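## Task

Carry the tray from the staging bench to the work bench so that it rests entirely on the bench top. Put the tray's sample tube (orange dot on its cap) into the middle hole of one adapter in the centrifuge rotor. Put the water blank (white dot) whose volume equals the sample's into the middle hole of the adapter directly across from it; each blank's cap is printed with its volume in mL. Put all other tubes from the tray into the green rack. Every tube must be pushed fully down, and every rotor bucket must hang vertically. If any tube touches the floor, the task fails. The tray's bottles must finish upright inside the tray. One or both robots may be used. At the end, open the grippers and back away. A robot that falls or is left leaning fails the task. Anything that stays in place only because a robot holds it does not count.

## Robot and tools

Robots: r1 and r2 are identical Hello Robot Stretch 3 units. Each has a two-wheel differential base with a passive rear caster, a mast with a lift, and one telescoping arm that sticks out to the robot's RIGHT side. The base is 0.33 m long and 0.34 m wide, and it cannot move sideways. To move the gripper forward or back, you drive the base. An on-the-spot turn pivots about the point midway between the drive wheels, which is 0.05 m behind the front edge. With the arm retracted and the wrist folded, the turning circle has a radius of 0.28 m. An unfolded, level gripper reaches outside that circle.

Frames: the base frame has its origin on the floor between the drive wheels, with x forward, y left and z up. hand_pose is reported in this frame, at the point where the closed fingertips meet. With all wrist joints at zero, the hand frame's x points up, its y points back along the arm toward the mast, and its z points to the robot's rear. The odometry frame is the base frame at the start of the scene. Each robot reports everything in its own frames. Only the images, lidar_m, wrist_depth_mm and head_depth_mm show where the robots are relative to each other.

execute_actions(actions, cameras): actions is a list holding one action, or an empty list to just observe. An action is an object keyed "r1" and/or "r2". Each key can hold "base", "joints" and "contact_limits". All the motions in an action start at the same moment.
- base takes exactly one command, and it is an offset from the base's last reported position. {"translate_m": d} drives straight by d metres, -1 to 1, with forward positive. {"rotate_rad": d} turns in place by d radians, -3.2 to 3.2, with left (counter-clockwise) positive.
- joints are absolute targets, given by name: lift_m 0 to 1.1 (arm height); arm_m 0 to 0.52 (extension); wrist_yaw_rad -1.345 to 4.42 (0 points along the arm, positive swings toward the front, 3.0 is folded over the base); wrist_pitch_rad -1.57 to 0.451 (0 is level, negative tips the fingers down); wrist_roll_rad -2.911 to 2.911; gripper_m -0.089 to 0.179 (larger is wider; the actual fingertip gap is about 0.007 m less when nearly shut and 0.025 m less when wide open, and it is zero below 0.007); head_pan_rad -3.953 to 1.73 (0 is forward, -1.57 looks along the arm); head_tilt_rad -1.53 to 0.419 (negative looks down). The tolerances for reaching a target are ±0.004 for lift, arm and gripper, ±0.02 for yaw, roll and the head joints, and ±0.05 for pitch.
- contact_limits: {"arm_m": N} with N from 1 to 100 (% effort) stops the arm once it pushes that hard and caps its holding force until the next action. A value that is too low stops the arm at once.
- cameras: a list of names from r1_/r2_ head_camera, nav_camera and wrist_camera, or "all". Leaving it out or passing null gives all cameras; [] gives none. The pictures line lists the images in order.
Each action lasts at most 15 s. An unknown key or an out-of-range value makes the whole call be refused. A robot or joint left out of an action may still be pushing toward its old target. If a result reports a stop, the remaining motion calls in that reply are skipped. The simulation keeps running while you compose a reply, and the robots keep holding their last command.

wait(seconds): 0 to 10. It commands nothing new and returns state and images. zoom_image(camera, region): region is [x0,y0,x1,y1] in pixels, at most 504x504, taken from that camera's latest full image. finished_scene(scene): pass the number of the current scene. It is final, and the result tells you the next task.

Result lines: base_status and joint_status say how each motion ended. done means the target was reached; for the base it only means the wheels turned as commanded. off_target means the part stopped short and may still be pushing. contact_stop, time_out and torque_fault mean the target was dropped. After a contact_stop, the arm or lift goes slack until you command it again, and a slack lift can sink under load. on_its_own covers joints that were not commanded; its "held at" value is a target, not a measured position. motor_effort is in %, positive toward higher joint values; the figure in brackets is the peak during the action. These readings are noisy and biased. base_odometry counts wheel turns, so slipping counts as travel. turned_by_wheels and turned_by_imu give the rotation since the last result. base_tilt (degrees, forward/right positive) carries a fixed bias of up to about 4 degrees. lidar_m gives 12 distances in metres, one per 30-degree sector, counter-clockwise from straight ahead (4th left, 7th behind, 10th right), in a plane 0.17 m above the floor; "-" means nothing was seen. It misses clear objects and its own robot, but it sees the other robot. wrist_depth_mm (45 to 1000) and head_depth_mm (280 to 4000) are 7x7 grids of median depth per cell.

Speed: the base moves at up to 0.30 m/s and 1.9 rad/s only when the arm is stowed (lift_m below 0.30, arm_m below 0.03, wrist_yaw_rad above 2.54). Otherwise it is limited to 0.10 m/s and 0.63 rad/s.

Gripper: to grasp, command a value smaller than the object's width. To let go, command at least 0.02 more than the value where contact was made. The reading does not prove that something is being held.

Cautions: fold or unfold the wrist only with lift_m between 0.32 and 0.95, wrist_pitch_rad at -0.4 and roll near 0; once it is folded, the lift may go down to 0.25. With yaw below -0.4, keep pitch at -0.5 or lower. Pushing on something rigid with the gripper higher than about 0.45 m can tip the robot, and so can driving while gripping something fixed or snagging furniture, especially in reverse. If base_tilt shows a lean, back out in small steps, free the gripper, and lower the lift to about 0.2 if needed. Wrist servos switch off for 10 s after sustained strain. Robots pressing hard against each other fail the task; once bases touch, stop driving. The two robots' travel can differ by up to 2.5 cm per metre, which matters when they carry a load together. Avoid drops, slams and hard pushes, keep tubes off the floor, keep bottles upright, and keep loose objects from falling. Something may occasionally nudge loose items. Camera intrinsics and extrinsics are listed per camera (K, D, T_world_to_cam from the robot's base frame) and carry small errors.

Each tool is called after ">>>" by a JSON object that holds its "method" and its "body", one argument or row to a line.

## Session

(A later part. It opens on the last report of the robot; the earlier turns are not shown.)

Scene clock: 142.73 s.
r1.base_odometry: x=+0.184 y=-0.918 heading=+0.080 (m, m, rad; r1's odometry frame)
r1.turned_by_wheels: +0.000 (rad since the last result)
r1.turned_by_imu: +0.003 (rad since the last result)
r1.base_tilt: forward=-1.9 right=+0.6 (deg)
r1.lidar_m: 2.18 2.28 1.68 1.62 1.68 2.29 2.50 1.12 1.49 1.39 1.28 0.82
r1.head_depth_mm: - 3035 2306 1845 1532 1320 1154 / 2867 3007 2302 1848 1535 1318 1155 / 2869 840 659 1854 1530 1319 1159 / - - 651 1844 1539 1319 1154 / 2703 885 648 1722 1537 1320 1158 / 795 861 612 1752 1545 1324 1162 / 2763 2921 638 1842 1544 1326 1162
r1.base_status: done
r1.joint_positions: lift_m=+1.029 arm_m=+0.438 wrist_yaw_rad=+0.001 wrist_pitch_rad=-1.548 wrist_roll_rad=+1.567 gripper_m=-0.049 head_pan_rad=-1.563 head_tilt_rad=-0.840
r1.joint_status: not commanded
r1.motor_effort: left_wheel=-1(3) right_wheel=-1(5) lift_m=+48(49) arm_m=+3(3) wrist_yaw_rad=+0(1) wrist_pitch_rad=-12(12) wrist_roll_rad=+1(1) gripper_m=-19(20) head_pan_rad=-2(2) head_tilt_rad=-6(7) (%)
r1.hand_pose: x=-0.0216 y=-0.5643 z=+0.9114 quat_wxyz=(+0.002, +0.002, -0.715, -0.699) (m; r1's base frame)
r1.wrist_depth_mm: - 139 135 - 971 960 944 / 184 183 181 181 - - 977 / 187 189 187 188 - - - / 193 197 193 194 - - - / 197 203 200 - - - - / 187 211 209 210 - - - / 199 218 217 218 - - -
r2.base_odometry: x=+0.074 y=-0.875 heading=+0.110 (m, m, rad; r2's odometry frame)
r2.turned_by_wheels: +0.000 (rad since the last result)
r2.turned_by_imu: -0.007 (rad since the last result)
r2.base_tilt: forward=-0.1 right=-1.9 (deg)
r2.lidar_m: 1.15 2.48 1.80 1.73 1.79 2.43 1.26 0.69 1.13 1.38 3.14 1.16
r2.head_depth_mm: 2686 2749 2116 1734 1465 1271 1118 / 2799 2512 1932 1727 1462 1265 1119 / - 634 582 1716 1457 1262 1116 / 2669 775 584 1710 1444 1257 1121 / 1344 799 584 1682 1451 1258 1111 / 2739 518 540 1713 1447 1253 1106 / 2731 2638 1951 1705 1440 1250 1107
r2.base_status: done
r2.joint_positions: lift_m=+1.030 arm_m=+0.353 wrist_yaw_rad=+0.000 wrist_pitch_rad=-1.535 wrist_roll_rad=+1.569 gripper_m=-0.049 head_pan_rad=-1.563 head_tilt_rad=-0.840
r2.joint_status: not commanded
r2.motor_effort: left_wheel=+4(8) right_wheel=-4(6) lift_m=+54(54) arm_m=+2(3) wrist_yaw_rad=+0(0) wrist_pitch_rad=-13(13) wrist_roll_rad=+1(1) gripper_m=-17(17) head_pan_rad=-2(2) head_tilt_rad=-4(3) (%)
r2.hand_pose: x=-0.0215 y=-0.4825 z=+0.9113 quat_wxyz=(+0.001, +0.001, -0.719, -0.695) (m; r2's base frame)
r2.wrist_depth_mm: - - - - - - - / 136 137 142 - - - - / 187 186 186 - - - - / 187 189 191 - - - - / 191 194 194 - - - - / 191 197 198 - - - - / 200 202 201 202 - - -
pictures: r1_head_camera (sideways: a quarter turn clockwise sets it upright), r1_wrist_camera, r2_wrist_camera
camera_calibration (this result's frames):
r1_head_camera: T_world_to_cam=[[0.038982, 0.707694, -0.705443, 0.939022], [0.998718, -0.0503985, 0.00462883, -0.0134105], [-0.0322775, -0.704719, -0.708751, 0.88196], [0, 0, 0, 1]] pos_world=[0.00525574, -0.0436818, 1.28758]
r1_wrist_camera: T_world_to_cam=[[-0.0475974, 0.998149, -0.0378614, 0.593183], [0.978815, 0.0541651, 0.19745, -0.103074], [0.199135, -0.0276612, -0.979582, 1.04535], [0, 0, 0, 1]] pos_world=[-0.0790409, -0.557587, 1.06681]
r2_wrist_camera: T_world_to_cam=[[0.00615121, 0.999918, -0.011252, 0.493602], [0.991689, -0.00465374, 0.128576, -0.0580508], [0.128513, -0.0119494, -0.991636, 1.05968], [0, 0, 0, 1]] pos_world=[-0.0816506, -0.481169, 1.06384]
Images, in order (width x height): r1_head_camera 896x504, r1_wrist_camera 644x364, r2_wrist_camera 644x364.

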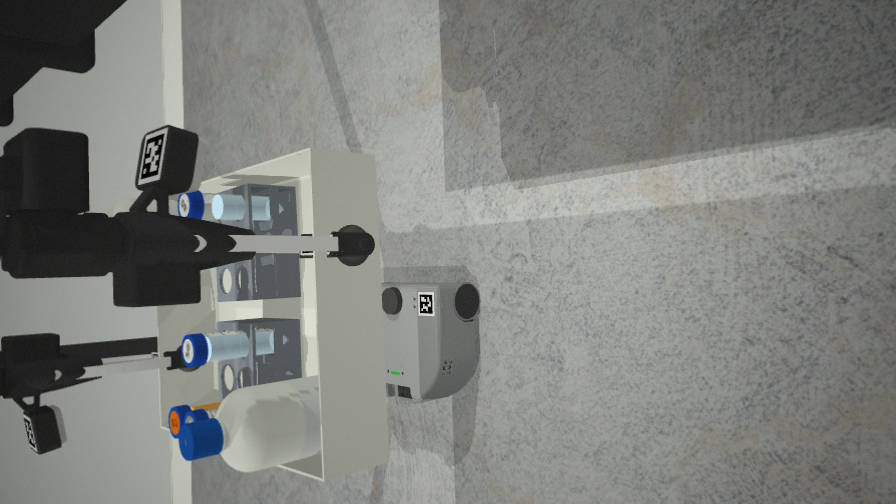

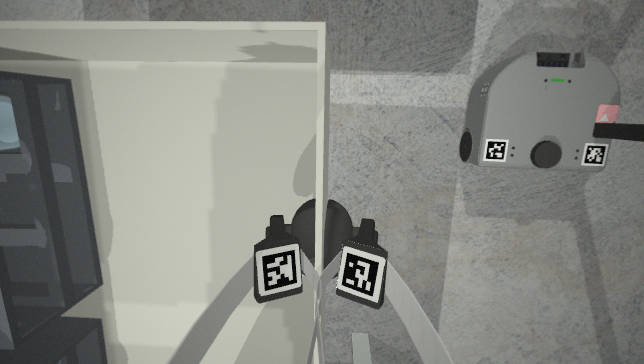

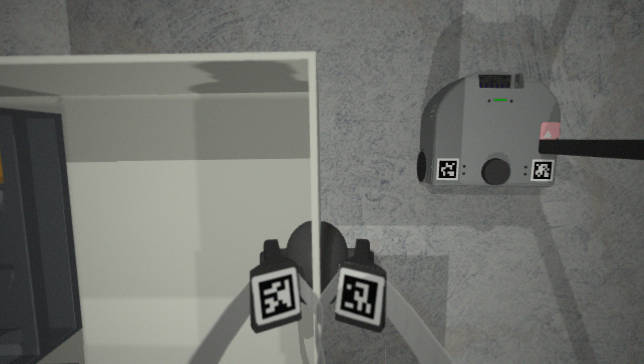

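>>> {"method": "execute_actions", "body": {
  "actions": [
    {"r1":{"base":{"translate_m":-0.9},"joints":{"arm_m":0.448}},"r2":{"base":{"translate_m":0.89}}}
  ],
  "cameras": ["r1_wrist_camera","r2_wrist_camera","r1_head_camera","r1_nav_camera"]
}}

Scene clock: 160.07 s.
r1.base_odometry: x=-0.714 y=-0.989 heading=+0.080 (m, m, rad; r1's odometry frame)
r1.turned_by_wheels: +0.000 (rad since the last result)
r1.turned_by_imu: +0.001 (rad since the last result)
r1.base_tilt: forward=-1.7 right=+0.7 (deg)
r1.lidar_m: 1.66 2.30 1.68 1.62 1.68 2.30 1.80 1.53 0.44 1.07 3.31 1.67
r1.head_depth_mm: - 3037 887 751 655 1321 1156 / 2831 3035 939 751 658 1268 1155 / 2913 797 731 822 1508 1264 1135 / - - 658 1850 1540 1324 1153 / 2697 889 650 1706 1541 1321 1158 / 791 882 613 1748 1546 1322 1156 / 2741 2952 639 1850 1544 1321 1157
r1.base_status: done
r1.joint_positions: lift_m=+1.029 arm_m=+0.448 wrist_yaw_rad=+0.002 wrist_pitch_rad=-1.565 wrist_roll_rad=+1.561 gripper_m=-0.049 head_pan_rad=-1.563 head_tilt_rad=-0.840
r1.joint_status: all done
r1.motor_effort: left_wheel=+0(5) right_wheel=-1(5) lift_m=+48(49) arm_m=+5(5) wrist_yaw_rad=-1(2) wrist_pitch_rad=-3(12) wrist_roll_rad=+4(4) gripper_m=-20(20) head_pan_rad=-3(3) head_tilt_rad=-8(7) (%)
r1.hand_pose: x=-0.0216 y=-0.5696 z=+0.9118 quat_wxyz=(+0.005, +0.004, -0.709, -0.705) (m; r1's base frame)
r1.wrist_depth_mm: 287 285 128 282 281 279 956 / 180 182 180 181 290 284 - / 186 188 185 187 - - - / 190 194 193 192 - - - / 196 201 199 - - - - / 199 208 207 208 - - - / 198 215 214 217 - - -
r2.base_odometry: x=+0.958 y=-0.778 heading=+0.110 (m, m, rad; r2's odometry frame)
r2.turned_by_wheels: +0.000 (rad since the last result)
r2.turned_by_imu: -0.005 (rad since the last result)
r2.base_tilt: forward=-0.1 right=-1.9 (deg)
r2.lidar_m: 1.11 2.49 1.81 1.74 1.80 2.43 1.53 1.78 3.15 0.96 0.37 0.42
r2.head_depth_mm: 2723 2735 2124 1737 1471 1269 1120 / 2790 2519 1992 1730 1464 1264 1117 / - 638 653 1724 1460 1260 1116 / 2649 715 652 1712 1457 1259 1121 / 1330 786 648 1664 1444 1257 1103 / 2724 623 534 1617 1442 1252 1088 / 2705 2661 784 686 613 786 1087
r2.base_status: done
r2.joint_positions: lift_m=+1.030 arm_m=+0.353 wrist_yaw_rad=+0.004 wrist_pitch_rad=-1.554 wrist_roll_rad=+1.561 gripper_m=-0.049 head_pan_rad=-1.563 head_tilt_rad=-0.840
r2.joint_status: not commanded
r2.motor_effort: left_wheel=+6(10) right_wheel=-5(6) lift_m=+54(54) arm_m=+3(3) wrist_yaw_rad=-3(3) wrist_pitch_rad=-2(13) wrist_roll_rad=+3(4) gripper_m=-16(17) head_pan_rad=-2(2) head_tilt_rad=-4(3) (%)
r2.hand_pose: x=-0.0216 y=-0.4775 z=+0.9116 quat_wxyz=(+0.005, +0.005, -0.713, -0.702) (m; r2's base frame)
r2.wrist_depth_mm: 979 - - - - - - / 161 146 135 - - - - / 183 185 185 - - - - / 186 187 189 - - - - / 187 191 192 - - - - / 191 194 196 - - - - / 191 199 201 203 - - -
pictures: r1_head_camera (sideways: a quarter turn clockwise sets it upright), r1_nav_camera (sideways: a quarter turn counterclockwise sets it upright), r1_wrist_camera, r2_wrist_camera
camera_calibration (this result's frames):
r1_head_camera: T_world_to_cam=[[0.038982, 0.707694, -0.705443, 0.939022], [0.998718, -0.0503984, 0.00462883, -0.0134105], [-0.0322774, -0.70472, -0.708751, 0.88196], [0, 0, 0, 1]] pos_world=[0.00525575, -0.0436818, 1.28758]
r1_nav_camera: T_world_to_cam=[[0.0357122, -0.727626, 0.685043, -0.855155], [-0.997998, -0.0617733, -0.0135862, 0.0710239], [0.0522031, -0.683187, -0.728376, 0.899177], [0, 0, 0, 1]] pos_world=[0.0544814, -0.00354027, 1.24172]
r1_wrist_camera: T_world_to_cam=[[-0.0545483, 0.998307, -0.0201757, 0.582316], [0.97845, 0.0574714, 0.198324, -0.101758], [0.199148, -0.00892267, -0.979929, 1.05655], [0, 0, 0, 1]] pos_world=[-0.0790812, -0.566055, 1.06728]
r2_wrist_camera: T_world_to_cam=[[-0.00547911, 0.99995, 0.00833796, 0.470484], [0.991722, 0.00436395, 0.128331, -0.0534662], [0.128288, 0.00897208, -0.991696, 1.07013], [0, 0, 0, 1]] pos_world=[-0.0816843, -0.479828, 1.06419]
Images, in order (width x height): r1_head_camera 896x504, r1_nav_camera 672x504, r1_wrist_camera 644x364, r2_wrist_camera 644x364.

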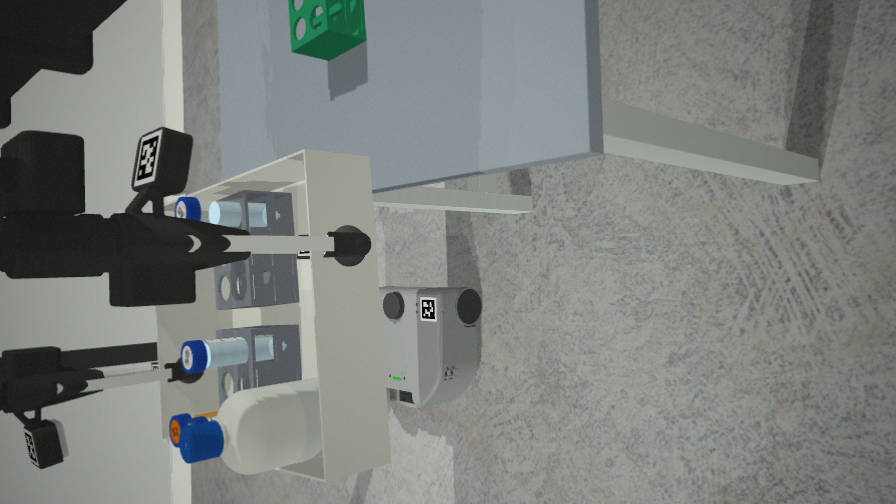

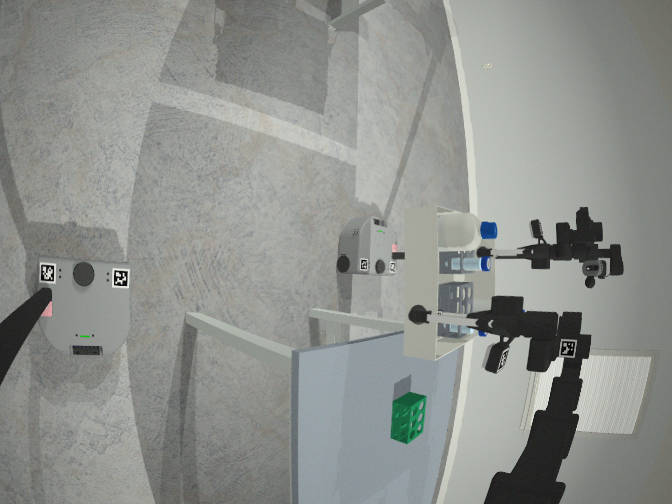

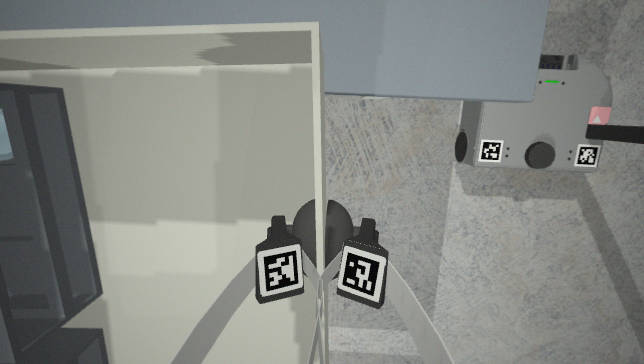

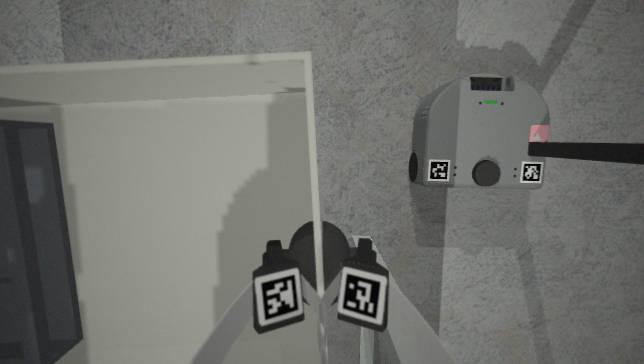

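>>> {"method": "execute_actions", "body": {
  "actions": [
    {"r1":{"base":{"translate_m":-0.8}},"r2":{"base":{"translate_m":0.815},"joints":{"arm_m":0.345}}}
  ],
  "cameras": ["r1_wrist_camera","r2_wrist_camera","r1_head_camera","r1_nav_camera"]
}}

>>> {"method": "execute_actions", "body": {
  "actions": [
    {"r1":{"joints":{"lift_m":0.925}},"r2":{"joints":{"lift_m":0.925}}}
  ],
  "cameras": []
}}

>>> {"method": "execute_actions", "body": {
  "actions": [
    {"r1":{"joints":{"lift_m":0.914}},"r2":{"joints":{"lift_m":0.914}}}
  ],
  "cameras": ["r1_head_camera"]
}}

Scene clock: 174.47 s.
r1.base_odometry: x=-1.511 y=-1.053 heading=+0.079 (m, m, rad; r1's odometry frame)
r1.turned_by_wheels: +0.000 (rad since the last result)
r1.turned_by_imu: +0.001 (rad since the last result)
r1.base_tilt: forward=-1.7 right=+0.7 (deg)
r1.lidar_m: 2.45 2.29 1.68 1.62 1.67 2.30 1.53 0.87 1.12 1.07 1.12 0.76
r1.head_depth_mm: - 3012 937 751 658 1321 1153 / 2848 3025 938 751 659 1325 1157 / 2878 829 667 751 659 1324 1157 / - - 655 752 658 1319 1160 / 2766 888 646 754 659 1320 1159 / 790 878 612 755 660 1322 1154 / 2735 2938 634 753 644 1322 1156
r1.base_status: done
r1.joint_positions: lift_m=+1.029 arm_m=+0.448 wrist_yaw_rad=+0.003 wrist_pitch_rad=-1.580 wrist_roll_rad=+1.560 gripper_m=-0.049 head_pan_rad=-1.563 head_tilt_rad=-0.840
r1.joint_status: not commanded
r1.motor_effort: left_wheel=-3(3) right_wheel=+2(5) lift_m=+49(49) arm_m=+4(5) wrist_yaw_rad=-2(2) wrist_pitch_rad=+5(8) wrist_roll_rad=+4(5) gripper_m=-21(20) head_pan_rad=-2(3) head_tilt_rad=-6(6) (%)
r1.hand_pose: x=-0.0216 y=-0.5658 z=+0.9122 quat_wxyz=(+0.005, +0.005, -0.703, -0.711) (m; r1's base frame)
r1.wrist_depth_mm: 209 135 134 279 283 282 990 / 178 179 178 180 292 288 - / 183 185 185 187 300 299 - / 187 191 192 191 308 315 - / 193 200 199 121 318 - - / 195 207 207 208 334 - - / 200 215 214 280 346 - -
r2.base_odometry: x=+1.768 y=-0.689 heading=+0.110 (m, m, rad; r2's odometry frame)
r2.turned_by_wheels: +0.000 (rad since the last result)
r2.turned_by_imu: -0.005 (rad since the last result)
r2.base_tilt: forward=+0.0 right=-2.0 (deg)
r2.lidar_m: 1.30 2.53 1.82 1.75 1.81 2.45 2.34 0.42 0.30 0.29 0.30 0.40
r2.head_depth_mm: 2725 2743 855 699 592 1199 1084 / 2805 1012 780 697 589 1217 1084 / - 631 656 679 588 1220 1082 / 2643 714 652 674 585 1209 1083 / 1297 766 646 673 584 1211 1077 / 2691 623 523 669 583 1205 1090 / 2689 2643 786 684 581 1207 1085
r2.base_status: done
r2.joint_positions: lift_m=+1.030 arm_m=+0.345 wrist_yaw_rad=+0.005 wrist_pitch_rad=-1.559 wrist_roll_rad=+1.559 gripper_m=-0.049 head_pan_rad=-1.563 head_tilt_rad=-0.840
r2.joint_status: all done
r2.motor_effort: left_wheel=+3(12) right_wheel=-1(4) lift_m=+54(54) arm_m=-3(4) wrist_yaw_rad=-4(4) wrist_pitch_rad=+1(8) wrist_roll_rad=+4(4) gripper_m=-18(18) head_pan_rad=-2(2) head_tilt_rad=-4(3) (%)
r2.hand_pose: x=-0.0216 y=-0.4689 z=+0.9117 quat_wxyz=(+0.006, +0.006, -0.711, -0.703) (m; r2's base frame)
r2.wrist_depth_mm: 288 287 287 290 293 294 - / 163 132 139 183 298 302 - / 182 185 186 187 303 305 - / 183 187 189 191 308 315 - / 188 190 193 193 318 321 - / 190 195 197 - 324 327 - / 190 197 201 202 329 336 -
pictures: r1_head_camera (sideways: a quarter turn clockwise sets it upright), r1_nav_camera (sideways: a quarter turn counterclockwise sets it upright), r1_wrist_camera, r2_wrist_camera
camera_calibration (this result's frames):
r1_head_camera: T_world_to_cam=[[0.038982, 0.707694, -0.705443, 0.939022], [0.998718, -0.0503985, 0.00462884, -0.0134105], [-0.0322775, -0.70472, -0.708751, 0.88196], [0, 0, 0, 1]] pos_world=[0.00525574, -0.0436818, 1.28758]
r1_nav_camera: T_world_to_cam=[[0.0357122, -0.727626, 0.685044, -0.855155], [-0.997998, -0.0617732, -0.0135862, 0.0710239], [0.052203, -0.683187, -0.728375, 0.899177], [0, 0, 0, 1]] pos_world=[0.0544814, -0.00354029, 1.24172]
r1_wrist_camera: T_world_to_cam=[[-0.056667, 0.99838, -0.00506503, 0.564746], [0.978336, 0.0565397, 0.199151, -0.1033], [0.199115, 0.00632999, -0.979956, 1.06562], [0, 0, 0, 1]] pos_world=[-0.0791156, -0.564736, 1.06769]
r2_wrist_camera: T_world_to_cam=[[-0.00824337, 0.999883, 0.0129058, 0.457644], [0.991712, 0.00651984, 0.128312, -0.0524623], [0.128213, 0.0138566, -0.99165, 1.0724], [0, 0, 0, 1]] pos_world=[-0.0816955, -0.472108, 1.06427]
Images, in order (width x height): r1_head_camera 896x504, r1_nav_camera 672x504, r1_wrist_camera 644x364, r2_wrist_camera 644x364.

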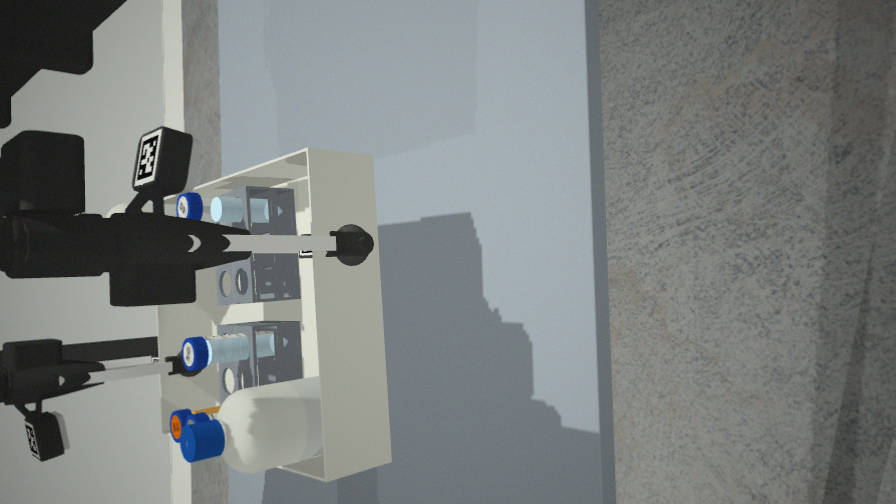

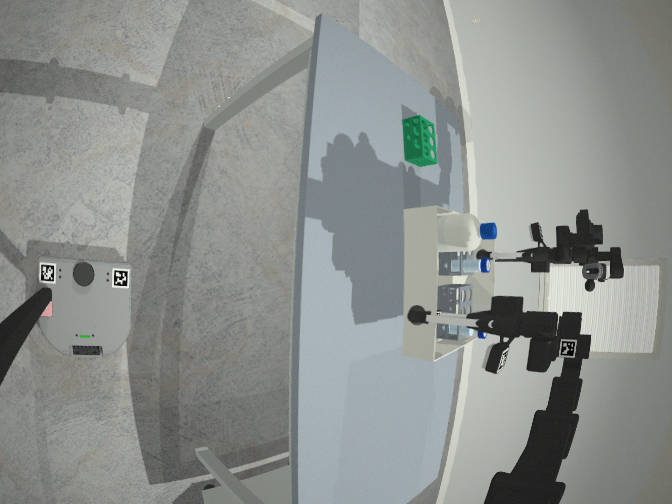

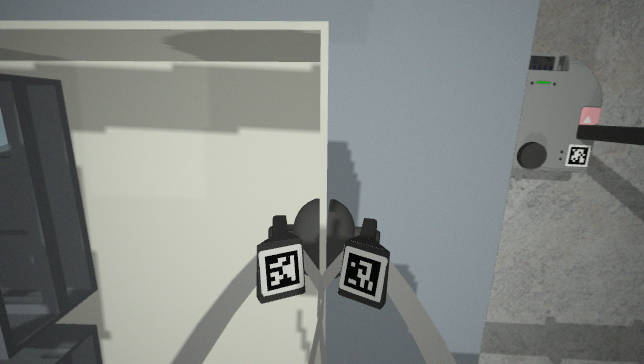

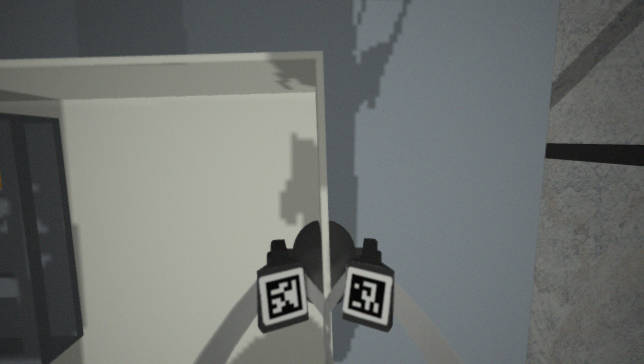

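Scene clock: 176.27 s.
r1.base_odometry: x=-1.511 y=-1.053 heading=+0.079 (m, m, rad; r1's odometry frame)
r1.turned_by_wheels: +0.000 (rad since the last result)
r1.turned_by_imu: +0.000 (rad since the last result)
r1.base_tilt: forward=-1.7 right=+0.7 (deg)
r1.lidar_m: 2.45 2.29 1.68 1.62 1.68 2.30 1.54 0.87 1.12 1.07 1.12 0.76
r1.head_depth_mm: 2803 3066 - 742 658 1317 1151 / 2748 - 907 751 658 1314 1158 / 2721 1118 826 712 656 1312 1154 / 2731 - 825 711 657 1313 1156 / 2735 1504 827 712 658 1317 1155 / 750 1149 757 694 658 1318 1160 / 2740 2951 948 733 645 1321 1162
r1.base_status: not commanded
r1.joint_positions: lift_m=+0.925 arm_m=+0.448 wrist_yaw_rad=+0.003 wrist_pitch_rad=-1.581 wrist_roll_rad=+1.560 gripper_m=-0.049 head_pan_rad=-1.563 head_tilt_rad=-0.840
r1.joint_status: all done
r1.motor_effort: left_wheel=-3(3) right_wheel=+2(2) lift_m=+37(42) arm_m=+4(4) wrist_yaw_rad=-2(2) wrist_pitch_rad=+5(5) wrist_roll_rad=+5(5) gripper_m=-20(20) head_pan_rad=-3(3) head_tilt_rad=-6(6) (%)
r1.hand_pose: x=-0.0216 y=-0.5657 z=+0.8077 quat_wxyz=(+0.005, +0.005, -0.703, -0.711) (m; r1's base frame)
r1.wrist_depth_mm: 161 135 134 184 186 185 184 / 179 180 179 180 191 191 190 / 183 186 185 188 199 197 196 / 188 192 192 193 204 203 205 / 193 200 199 121 211 211 991 / 195 206 205 209 218 218 - / 201 215 214 221 228 225 -
r2.base_odometry: x=+1.768 y=-0.689 heading=+0.110 (m, m, rad; r2's odometry frame)
r2.turned_by_wheels: +0.000 (rad since the last result)
r2.turned_by_imu: +0.000 (rad since the last result)
r2.base_tilt: forward=+0.0 right=-2.1 (deg)
r2.lidar_m: 1.31 2.54 1.82 1.75 1.81 2.44 2.33 0.41 0.30 0.29 0.30 0.40
r2.head_depth_mm: 2587 - 829 700 592 1200 1083 / 2592 1015 827 680 590 1221 1082 / 2565 - 726 658 588 1212 1083 / 2681 2720 752 656 586 1212 1088 / 717 1436 783 654 584 1209 1073 / 745 2674 572 630 582 1210 1089 / 2693 2651 834 684 581 1205 1089
r2.base_status: not commanded
r2.joint_positions: lift_m=+0.925 arm_m=+0.345 wrist_yaw_rad=+0.005 wrist_pitch_rad=-1.559 wrist_roll_rad=+1.559 gripper_m=-0.049 head_pan_rad=-1.563 head_tilt_rad=-0.840
r2.joint_status: all done
r2.motor_effort: left_wheel=+2(2) right_wheel=-1(1) lift_m=+40(44) arm_m=-2(2) wrist_yaw_rad=-5(3) wrist_pitch_rad=+1(1) wrist_roll_rad=+4(4) gripper_m=-18(17) head_pan_rad=-2(2) head_tilt_rad=-4(3) (%)
r2.hand_pose: x=-0.0216 y=-0.4689 z=+0.8071 quat_wxyz=(+0.006, +0.006, -0.711, -0.703) (m; r2's base frame)
r2.wrist_depth_mm: 188 188 191 192 193 195 194 / 150 132 138 184 199 199 201 / 182 185 185 188 201 204 203 / 184 187 188 190 205 208 208 / 187 191 192 192 208 211 213 / 189 195 195 - 216 215 217 / 192 198 199 203 220 220 223
pictures: none
No camera images: the call's "cameras" was empty. Leave "cameras" out to get every camera's image.

Scene clock: 177.03 s.
r1.base_odometry: x=-1.511 y=-1.053 heading=+0.079 (m, m, rad; r1's odometry frame)
r1.turned_by_wheels: +0.000 (rad since the last result)
r1.turned_by_imu: +0.000 (rad since the last result)
r1.base_tilt: forward=-1.7 right=+0.4 (deg)
r1.lidar_m: 2.45 2.29 1.67 1.61 1.67 2.30 1.53 0.87 1.12 1.08 1.12 0.76
r1.head_depth_mm: 2814 3049 - - 649 1316 1153 / 2741 - 904 752 659 1320 1159 / 2738 1121 847 713 658 1323 1156 / 2725 - 825 713 658 1321 1156 / 2726 1454 838 714 659 1320 1155 / 759 1143 777 696 657 1317 1156 / 2706 2954 944 733 643 1316 1160
r1.base_status: not commanded
r1.joint_positions: lift_m=+0.914 arm_m=+0.448 wrist_yaw_rad=+0.003 wrist_pitch_rad=-1.581 wrist_roll_rad=+1.560 gripper_m=-0.049 head_pan_rad=-1.563 head_tilt_rad=-0.840
r1.joint_status: all done
r1.motor_effort: left_wheel=-3(3) right_wheel=+3(2) lift_m=+36(37) arm_m=+4(4) wrist_yaw_rad=-2(2) wrist_pitch_rad=+6(6) wrist_roll_rad=+5(5) gripper_m=-19(20) head_pan_rad=-3(2) head_tilt_rad=-6(7) (%)
r1.hand_pose: x=-0.0216 y=-0.5657 z=+0.7967 quat_wxyz=(+0.005, +0.005, -0.703, -0.711) (m; r1's base frame)
r1.wrist_depth_mm: 136 135 134 174 175 174 173 / 179 180 181 180 180 180 180 / 184 186 185 186 187 186 184 / 187 192 192 190 194 192 193 / 195 200 200 122 200 198 199 / 196 206 206 208 207 206 - / 202 214 213 214 215 214 -
r2.base_odometry: x=+1.768 y=-0.689 heading=+0.110 (m, m, rad; r2's odometry frame)
r2.turned_by_wheels: +0.000 (rad since the last result)
r2.turned_by_imu: +0.000 (rad since the last result)
r2.base_tilt: forward=-0.1 right=-1.9 (deg)
r2.lidar_m: 1.30 2.53 1.83 1.75 1.81 2.44 2.33 0.42 0.30 0.29 0.30 0.40
r2.head_depth_mm: 2594 - 804 699 592 1195 1087 / 2533 - 840 681 589 1218 1082 / 2639 - 745 659 587 1218 1082 / 2673 2706 767 656 586 1216 1082 / 720 884 757 652 585 1211 1074 / 747 2561 590 629 581 1208 1086 / 2682 2639 836 685 581 1205 1089
r2.base_status: not commanded
r2.joint_positions: lift_m=+0.914 arm_m=+0.345 wrist_yaw_rad=+0.005 wrist_pitch_rad=-1.559 wrist_roll_rad=+1.559 gripper_m=-0.049 head_pan_rad=-1.563 head_tilt_rad=-0.840
r2.joint_status: all done
r2.motor_effort: left_wheel=+2(2) right_wheel=-1(1) lift_m=+39(40) arm_m=-3(3) wrist_yaw_rad=-3(3) wrist_pitch_rad=+1(1) wrist_roll_rad=+4(4) gripper_m=-18(18) head_pan_rad=-2(2) head_tilt_rad=-4(4) (%)
r2.hand_pose: x=-0.0216 y=-0.4689 z=+0.7961 quat_wxyz=(+0.006, +0.006, -0.711, -0.703) (m; r2's base frame)
r2.wrist_depth_mm: 178 179 181 182 182 185 186 / 150 133 139 184 187 188 190 / 181 183 184 188 191 192 193 / 184 187 188 190 194 195 196 / 188 191 192 194 198 198 202 / 189 195 197 - 202 204 207 / 190 197 201 202 207 207 211
pictures: r1_head_camera (sideways: a quarter turn clockwise sets it upright)
camera_calibration (this result's frames):
r1_head_camera: T_world_to_cam=[[0.0389821, 0.707694, -0.705443, 0.939022], [0.998718, -0.0503986, 0.00462884, -0.0134105], [-0.0322776, -0.70472, -0.708751, 0.88196], [0, 0, 0, 1]] pos_world=[0.00525574, -0.0436818, 1.28758]
Images, in order (width x height): r1_head_camera 896x504.

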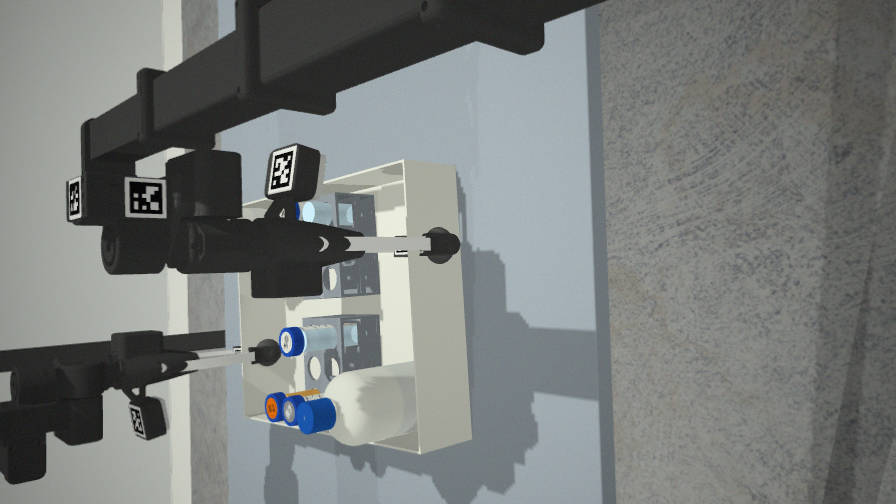

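>>> {"method": "execute_actions", "body": {
  "actions": [
    {"r1":{"joints":{"gripper_m":0.04}},"r2":{"joints":{"gripper_m":0.04}}}
  ],
  "cameras": []
}}

>>> {"method": "execute_actions", "body": {
  "actions": [
    {"r1":{"joints":{"lift_m":1.09}},"r2":{"joints":{"lift_m":1.09}}}
  ],
  "cameras": []
}}

>>> {"method": "execute_actions", "body": {
  "actions": [
    {"r1":{"base":{"translate_m":-1.0},"joints":{"arm_m":0.1,"wrist_roll_rad":0,"wrist_pitch_rad":-0.9}},"r2":{"base":{"translate_m":-0.07},"joints":{"arm_m":0.2,"wrist_roll_rad":0,"wrist_pitch_rad":-0.6}}}
  ]
}}

Scene clock: 184.03 s.
r1.base_odometry: x=-1.511 y=-1.053 heading=+0.079 (m, m, rad; r1's odometry frame)
r1.turned_by_wheels: +0.000 (rad since the last result)
r1.turned_by_imu: +0.000 (rad since the last result)
r1.base_tilt: forward=-1.7 right=+0.6 (deg)
r1.lidar_m: 2.45 2.29 1.68 1.62 1.68 2.29 1.53 0.87 1.12 1.08 1.12 0.76
r1.head_depth_mm: 2800 3078 - - 649 1319 1154 / 2784 - 907 752 658 1315 1156 / 2722 1098 845 712 658 1320 1156 / 2714 - 825 711 657 1321 1157 / 2705 1456 836 712 658 1313 1158 / 761 1149 773 694 659 1323 1159 / 2703 2928 943 734 644 1326 1159
r1.base_status: not commanded
r1.joint_positions: lift_m=+0.914 arm_m=+0.448 wrist_yaw_rad=+0.003 wrist_pitch_rad=-1.568 wrist_roll_rad=+1.566 gripper_m=+0.040 head_pan_rad=-1.563 head_tilt_rad=-0.840
r1.joint_status: all done
r1.motor_effort: left_wheel=-3(3) right_wheel=+2(2) lift_m=+36(35) arm_m=+4(4) wrist_yaw_rad=-2(2) wrist_pitch_rad=-1(5) wrist_roll_rad=+2(4) gripper_m=+1(78) head_pan_rad=-2(2) head_tilt_rad=-7(7) (%)
r1.hand_pose: x=-0.0216 y=-0.5689 z=+0.7964 quat_wxyz=(+0.003, +0.002, -0.708, -0.706) (m; r1's base frame)
r1.wrist_depth_mm: 133 133 133 174 175 174 172 / 183 182 181 179 180 179 177 / 185 188 186 186 186 185 183 / 191 195 193 193 192 190 190 / 195 201 199 199 199 197 197 / 187 209 209 207 205 205 204 / 193 217 216 215 214 212 -
r2.base_odometry: x=+1.768 y=-0.689 heading=+0.110 (m, m, rad; r2's odometry frame)
r2.turned_by_wheels: +0.000 (rad since the last result)
r2.turned_by_imu: +0.000 (rad since the last result)
r2.base_tilt: forward=-0.1 right=-2.0 (deg)
r2.lidar_m: 1.30 2.53 1.83 1.75 1.81 2.44 2.34 0.42 0.30 0.29 0.30 0.40
r2.head_depth_mm: 2624 - 804 699 592 1198 1085 / 2557 - 828 681 590 1220 1084 / 2619 - 745 660 589 1218 1081 / 2684 2714 767 657 586 1215 1085 / 722 884 757 652 584 1211 1073 / 2546 2594 590 631 582 1209 1092 / 2692 2649 833 686 581 1208 1089
r2.base_status: not commanded
r2.joint_positions: lift_m=+0.914 arm_m=+0.345 wrist_yaw_rad=+0.002 wrist_pitch_rad=-1.559 wrist_roll_rad=+1.565 gripper_m=+0.040 head_pan_rad=-1.563 head_tilt_rad=-0.840
r2.joint_status: all done
r2.motor_effort: left_wheel=+2(2) right_wheel=-1(2) lift_m=+40(40) arm_m=-2(2) wrist_yaw_rad=-2(3) wrist_pitch_rad=+0(1) wrist_roll_rad=+2(4) gripper_m=+1(81) head_pan_rad=-2(2) head_tilt_rad=-2(4) (%)
r2.hand_pose: x=-0.0216 y=-0.4689 z=+0.7961 quat_wxyz=(+0.003, +0.002, -0.711, -0.703) (m; r2's base frame)
r2.wrist_depth_mm: 179 181 182 182 183 184 186 / 148 150 138 184 187 189 190 / 182 185 186 188 189 191 194 / 184 188 190 190 195 195 197 / 188 193 193 196 200 201 201 / 191 195 197 201 203 205 206 / 194 201 201 205 207 208 210
pictures: none
No camera images: the call's "cameras" was empty. Leave "cameras" out to get every camera's image.

Scene clock: 186.47 s.
r1.base_odometry: x=-1.511 y=-1.053 heading=+0.079 (m, m, rad; r1's odometry frame)
r1.turned_by_wheels: +0.000 (rad since the last result)
r1.turned_by_imu: +0.000 (rad since the last result)
r1.base_tilt: forward=-1.7 right=+0.7 (deg)
r1.lidar_m: 2.46 2.30 1.67 1.61 1.67 2.30 1.54 0.87 1.12 1.08 1.12 0.76
r1.head_depth_mm: 2810 3016 942 751 657 1321 1151 / 2760 3032 940 753 657 1321 1152 / 2774 3000 877 711 656 1314 1156 / - 2946 827 711 658 1315 1152 / 2698 1515 837 713 658 1326 1159 / 2675 2961 769 694 657 1319 1158 / 2730 2974 942 733 643 1325 1159
r1.base_status: not commanded
r1.joint_positions: lift_m=+1.090 arm_m=+0.448 wrist_yaw_rad=+0.003 wrist_pitch_rad=-1.568 wrist_roll_rad=+1.566 gripper_m=+0.040 head_pan_rad=-1.563 head_tilt_rad=-0.840
r1.joint_status: all done
r1.motor_effort: left_wheel=-3(3) right_wheel=+2(2) lift_m=+41(41) arm_m=+4(3) wrist_yaw_rad=-2(2) wrist_pitch_rad=-2(1) wrist_roll_rad=+2(2) gripper_m=+0(1) head_pan_rad=-2(2) head_tilt_rad=-7(7) (%)
r1.hand_pose: x=-0.0216 y=-0.5691 z=+0.9722 quat_wxyz=(+0.003, +0.002, -0.708, -0.706) (m; r1's base frame)
r1.wrist_depth_mm: 350 345 341 338 338 339 - / 359 356 355 349 347 347 - / 355 287 360 361 360 356 - / 383 319 374 375 374 - - / 396 347 383 385 383 - - / 410 333 394 395 393 - - / 401 351 371 337 417 - -
r2.base_odometry: x=+1.768 y=-0.689 heading=+0.110 (m, m, rad; r2's odometry frame)
r2.turned_by_wheels: +0.000 (rad since the last result)
r2.turned_by_imu: +0.000 (rad since the last result)
r2.base_tilt: forward=-0.2 right=-2.0 (deg)
r2.lidar_m: 1.30 2.53 1.83 1.75 1.81 2.44 2.33 0.41 0.30 0.29 0.30 0.40
r2.head_depth_mm: 2607 2726 856 700 592 1200 1083 / 2676 2721 852 680 590 1219 1082 / - 1813 726 659 586 1210 1079 / 2727 2700 763 656 586 1210 1081 / 1348 2574 758 653 584 1207 1074 / 2686 2697 590 630 584 1207 1090 / 2706 2650 836 686 582 1200 1089
r2.base_status: not commanded
r2.joint_positions: lift_m=+1.090 arm_m=+0.345 wrist_yaw_rad=+0.002 wrist_pitch_rad=-1.559 wrist_roll_rad=+1.565 gripper_m=+0.040 head_pan_rad=-1.563 head_tilt_rad=-0.840
r2.joint_status: all done
r2.motor_effort: left_wheel=+2(3) right_wheel=-1(1) lift_m=+45(48) arm_m=-3(3) wrist_yaw_rad=-2(2) wrist_pitch_rad=+0(0) wrist_roll_rad=+2(2) gripper_m=+1(1) head_pan_rad=-3(2) head_tilt_rad=-4(4) (%)
r2.hand_pose: x=-0.0216 y=-0.4690 z=+0.9720 quat_wxyz=(+0.003, +0.002, -0.711, -0.703) (m; r2's base frame)
r2.wrist_depth_mm: 343 348 348 350 350 354 - / 344 358 362 353 361 359 - / 294 314 358 360 363 369 - / 301 302 367 366 366 375 - / 367 307 367 377 379 - - / 376 344 373 384 389 - - / 382 323 391 388 401 - -
pictures: none
No camera images: the call's "cameras" was empty. Leave "cameras" out to get every camera's image.

Scene clock: 197.43 s.
r1.base_odometry: x=-2.508 y=-1.132 heading=+0.079 (m, m, rad; r1's odometry frame)
r1.turned_by_wheels: +0.000 (rad since the last result)
r1.turned_by_imu: -0.003 (rad since the last result)
r1.base_tilt: forward=-1.7 right=+0.8 (deg)
r1.lidar_m: 1.69 2.30 1.68 1.62 1.68 1.92 1.85 0.56 0.41 0.39 0.47 1.52
r1.head_depth_mm: - - 935 774 671 799 1098 / - - 940 685 668 790 1097 / - - - 684 672 782 1096 / - - - 1027 881 805 1096 / 2762 2942 2333 1794 1502 1269 1158 / 2767 2972 1059 1507 1540 1296 1117 / 2751 2948 944 756 660 1251 1163
r1.base_status: done
r1.joint_positions: lift_m=+1.090 arm_m=+0.100 wrist_yaw_rad=+0.002 wrist_pitch_rad=-0.912 wrist_roll_rad=+0.002 gripper_m=+0.040 head_pan_rad=-1.563 head_tilt_rad=-0.840
r1.joint_status: all done
r1.motor_effort: left_wheel=-2(6) right_wheel=+1(1) lift_m=+41(41) arm_m=-4(4) wrist_yaw_rad=-1(2) wrist_pitch_rad=+6(6) wrist_roll_rad=-1(2) gripper_m=+0(0) head_pan_rad=-3(2) head_tilt_rad=-6(6) (%)
r1.hand_pose: x=-0.0213 y=-0.3832 z=+1.0111 quat_wxyz=(+0.635, +0.312, -0.635, -0.311) (m; r1's base frame)
r1.wrist_depth_mm: 599 606 855 - 602 605 574 / 540 543 - 816 548 561 556 / 500 494 - 741 498 514 536 / 454 455 - 683 413 473 494 / 426 424 - 645 397 390 393 / - 515 - 590 443 463 454 / - - - - - - -
r2.base_odometry: x=+1.699 y=-0.696 heading=+0.110 (m, m, rad; r2's odometry frame)
r2.turned_by_wheels: +0.000 (rad since the last result)
r2.turned_by_imu: +0.000 (rad since the last result)
r2.base_tilt: forward=+0.0 right=-1.9 (deg)
r2.lidar_m: 1.31 2.53 1.82 1.75 1.81 2.45 2.26 0.42 0.30 0.29 0.30 0.40
r2.head_depth_mm: 2707 2729 774 700 592 1203 1087 / 2726 2727 854 697 590 1222 1085 / - 1803 849 694 587 1214 1077 / 2647 800 745 659 586 1210 1087 / 2706 2692 759 656 584 1213 1072 / 2700 2684 762 652 583 1210 1088 / 2696 2632 587 634 582 1204 1087
r2.base_status: done
r2.joint_positions: lift_m=+1.090 arm_m=+0.200 wrist_yaw_rad=+0.001 wrist_pitch_rad=-0.619 wrist_roll_rad=+0.004 gripper_m=+0.040 head_pan_rad=-1.563 head_tilt_rad=-0.840
r2.joint_status: all done
r2.motor_effort: left_wheel=+3(5) right_wheel=-2(5) lift_m=+46(45) arm_m=-4(5) wrist_yaw_rad=-1(1) wrist_pitch_rad=+11(12) wrist_roll_rad=-1(3) gripper_m=+0(1) head_pan_rad=-2(2) head_tilt_rad=-3(5) (%)
r2.hand_pose: x=-0.0213 y=-0.5401 z=+1.0601 quat_wxyz=(+0.672, +0.216, -0.674, -0.216) (m; r2's base frame)
r2.wrist_depth_mm: - - - - - - - / - - - - - - - / - - - - - - - / 591 556 547 611 643 633 - / 519 504 528 528 546 554 579 / 423 407 428 461 478 426 486 / 378 398 401 412 412 398 422
pictures: r1_head_camera (sideways: a quarter turn clockwise sets it upright), r1_nav_camera (sideways: a quarter turn counterclockwise sets it upright), r1_wrist_camera, r2_head_camera (sideways: a quarter turn clockwise sets it upright), r2_nav_camera (sideways: a quarter turn counterclockwise sets it upright), r2_wrist_camera
camera_calibration (this result's frames):
r1_head_camera: T_world_to_cam=[[0.038982, 0.707694, -0.705443, 0.939022], [0.998718, -0.0503985, 0.00462883, -0.0134105], [-0.0322775, -0.704719, -0.708751, 0.88196], [0, 0, 0, 1]] pos_world=[0.00525574, -0.0436818, 1.28758]
r1_nav_camera: T_world_to_cam=[[0.0357122, -0.727626, 0.685043, -0.855155], [-0.997998, -0.0617732, -0.0135862, 0.0710239], [0.052203, -0.683187, -0.728376, 0.899177], [0, 0, 0, 1]] pos_world=[0.0544814, -0.00354027, 1.24172]
r1_wrist_camera: T_world_to_cam=[[-0.99894, -0.0440259, 0.0134585, -0.055284], [-0.0454454, 0.89631, -0.441094, 0.813678], [0.00735658, -0.441238, -0.89736, 0.902287], [0, 0, 0, 1]] pos_world=[-0.0248852, -0.333618, 1.16933]
r2_head_camera: T_world_to_cam=[[-0.0477383, 0.739978, -0.670934, 0.890486], [0.998614, 0.0502586, -0.0156229, 0.0207813], [0.0221596, -0.67075, -0.741352, 0.920123], [0, 0, 0, 1]] pos_world=[0.00136827, -0.0428118, 1.27992]
r2_nav_camera: T_world_to_cam=[[0.0214694, -0.710587, 0.703282, -0.870899], [-0.999336, 0.00547017, 0.0360342, 0.0200383], [-0.0294525, -0.703588, -0.709997, 0.893573], [0, 0, 0, 1]] pos_world=[0.0650406, 0.00974895, 1.2462]
r2_wrist_camera: T_world_to_cam=[[-0.999657, 0.0258235, 0.00436015, -0.0112508], [0.0144078, 0.681312, -0.731851, 1.1841], [-0.0218696, -0.731537, -0.68145, 0.485891], [0, 0, 0, 1]] pos_world=[-0.017681, -0.451003, 1.19774]
Images, in order (width x height): r1_head_camera 896x504, r1_nav_camera 672x504, r1_wrist_camera 644x364, r2_head_camera 896x504, r2_nav_camera 672x504, r2_wrist_camera 644x364.

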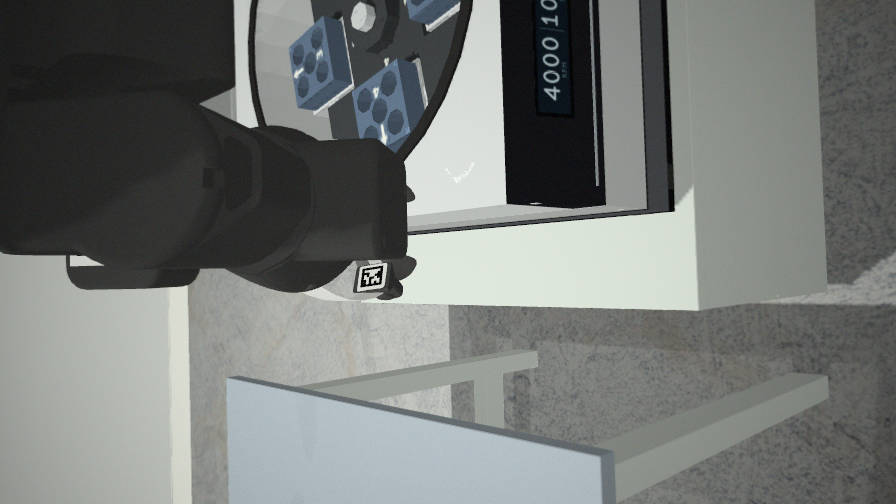

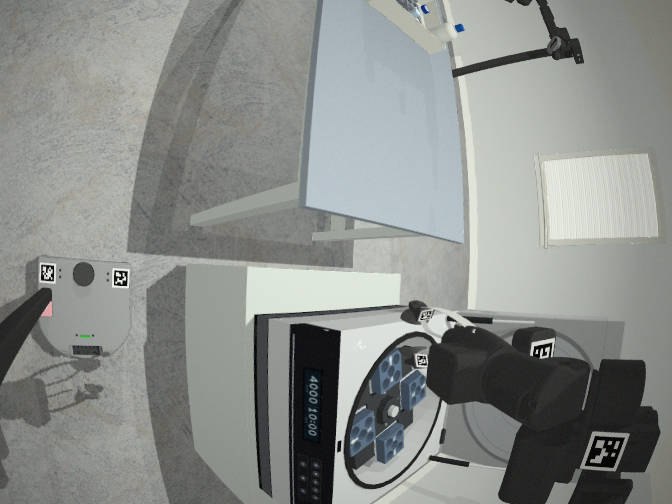

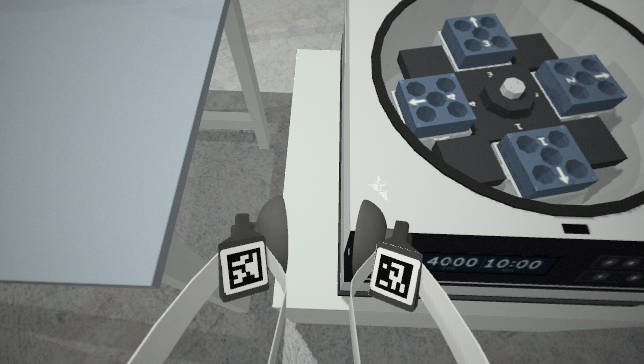

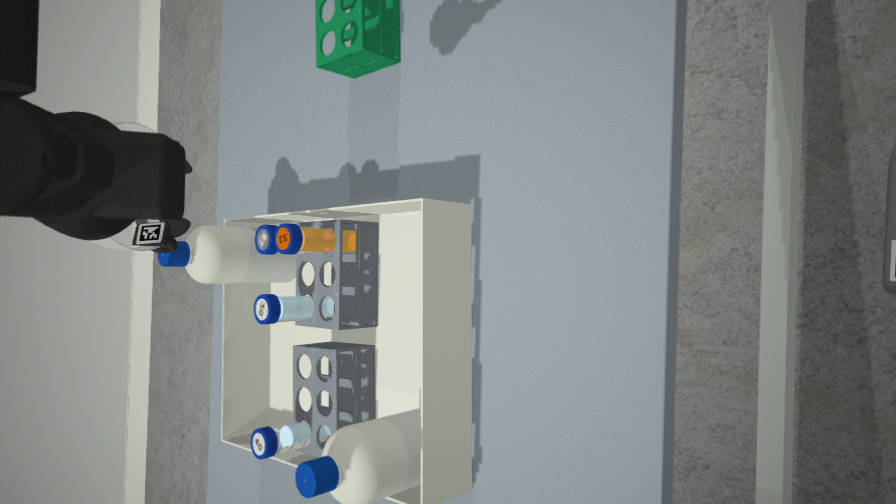

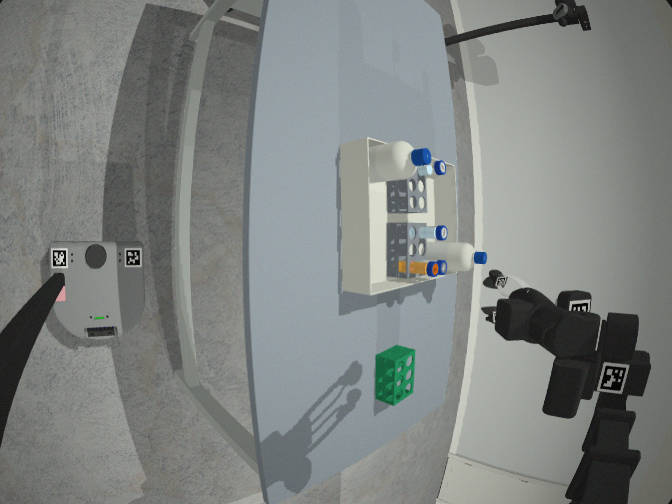

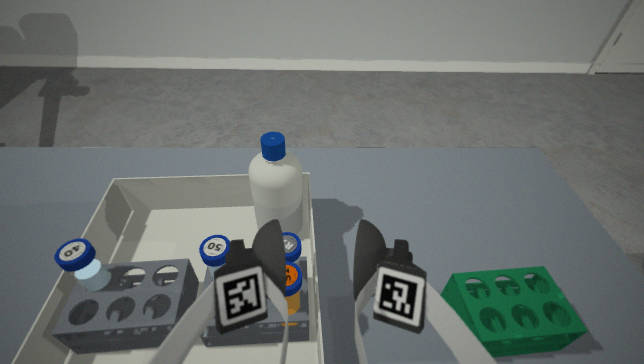

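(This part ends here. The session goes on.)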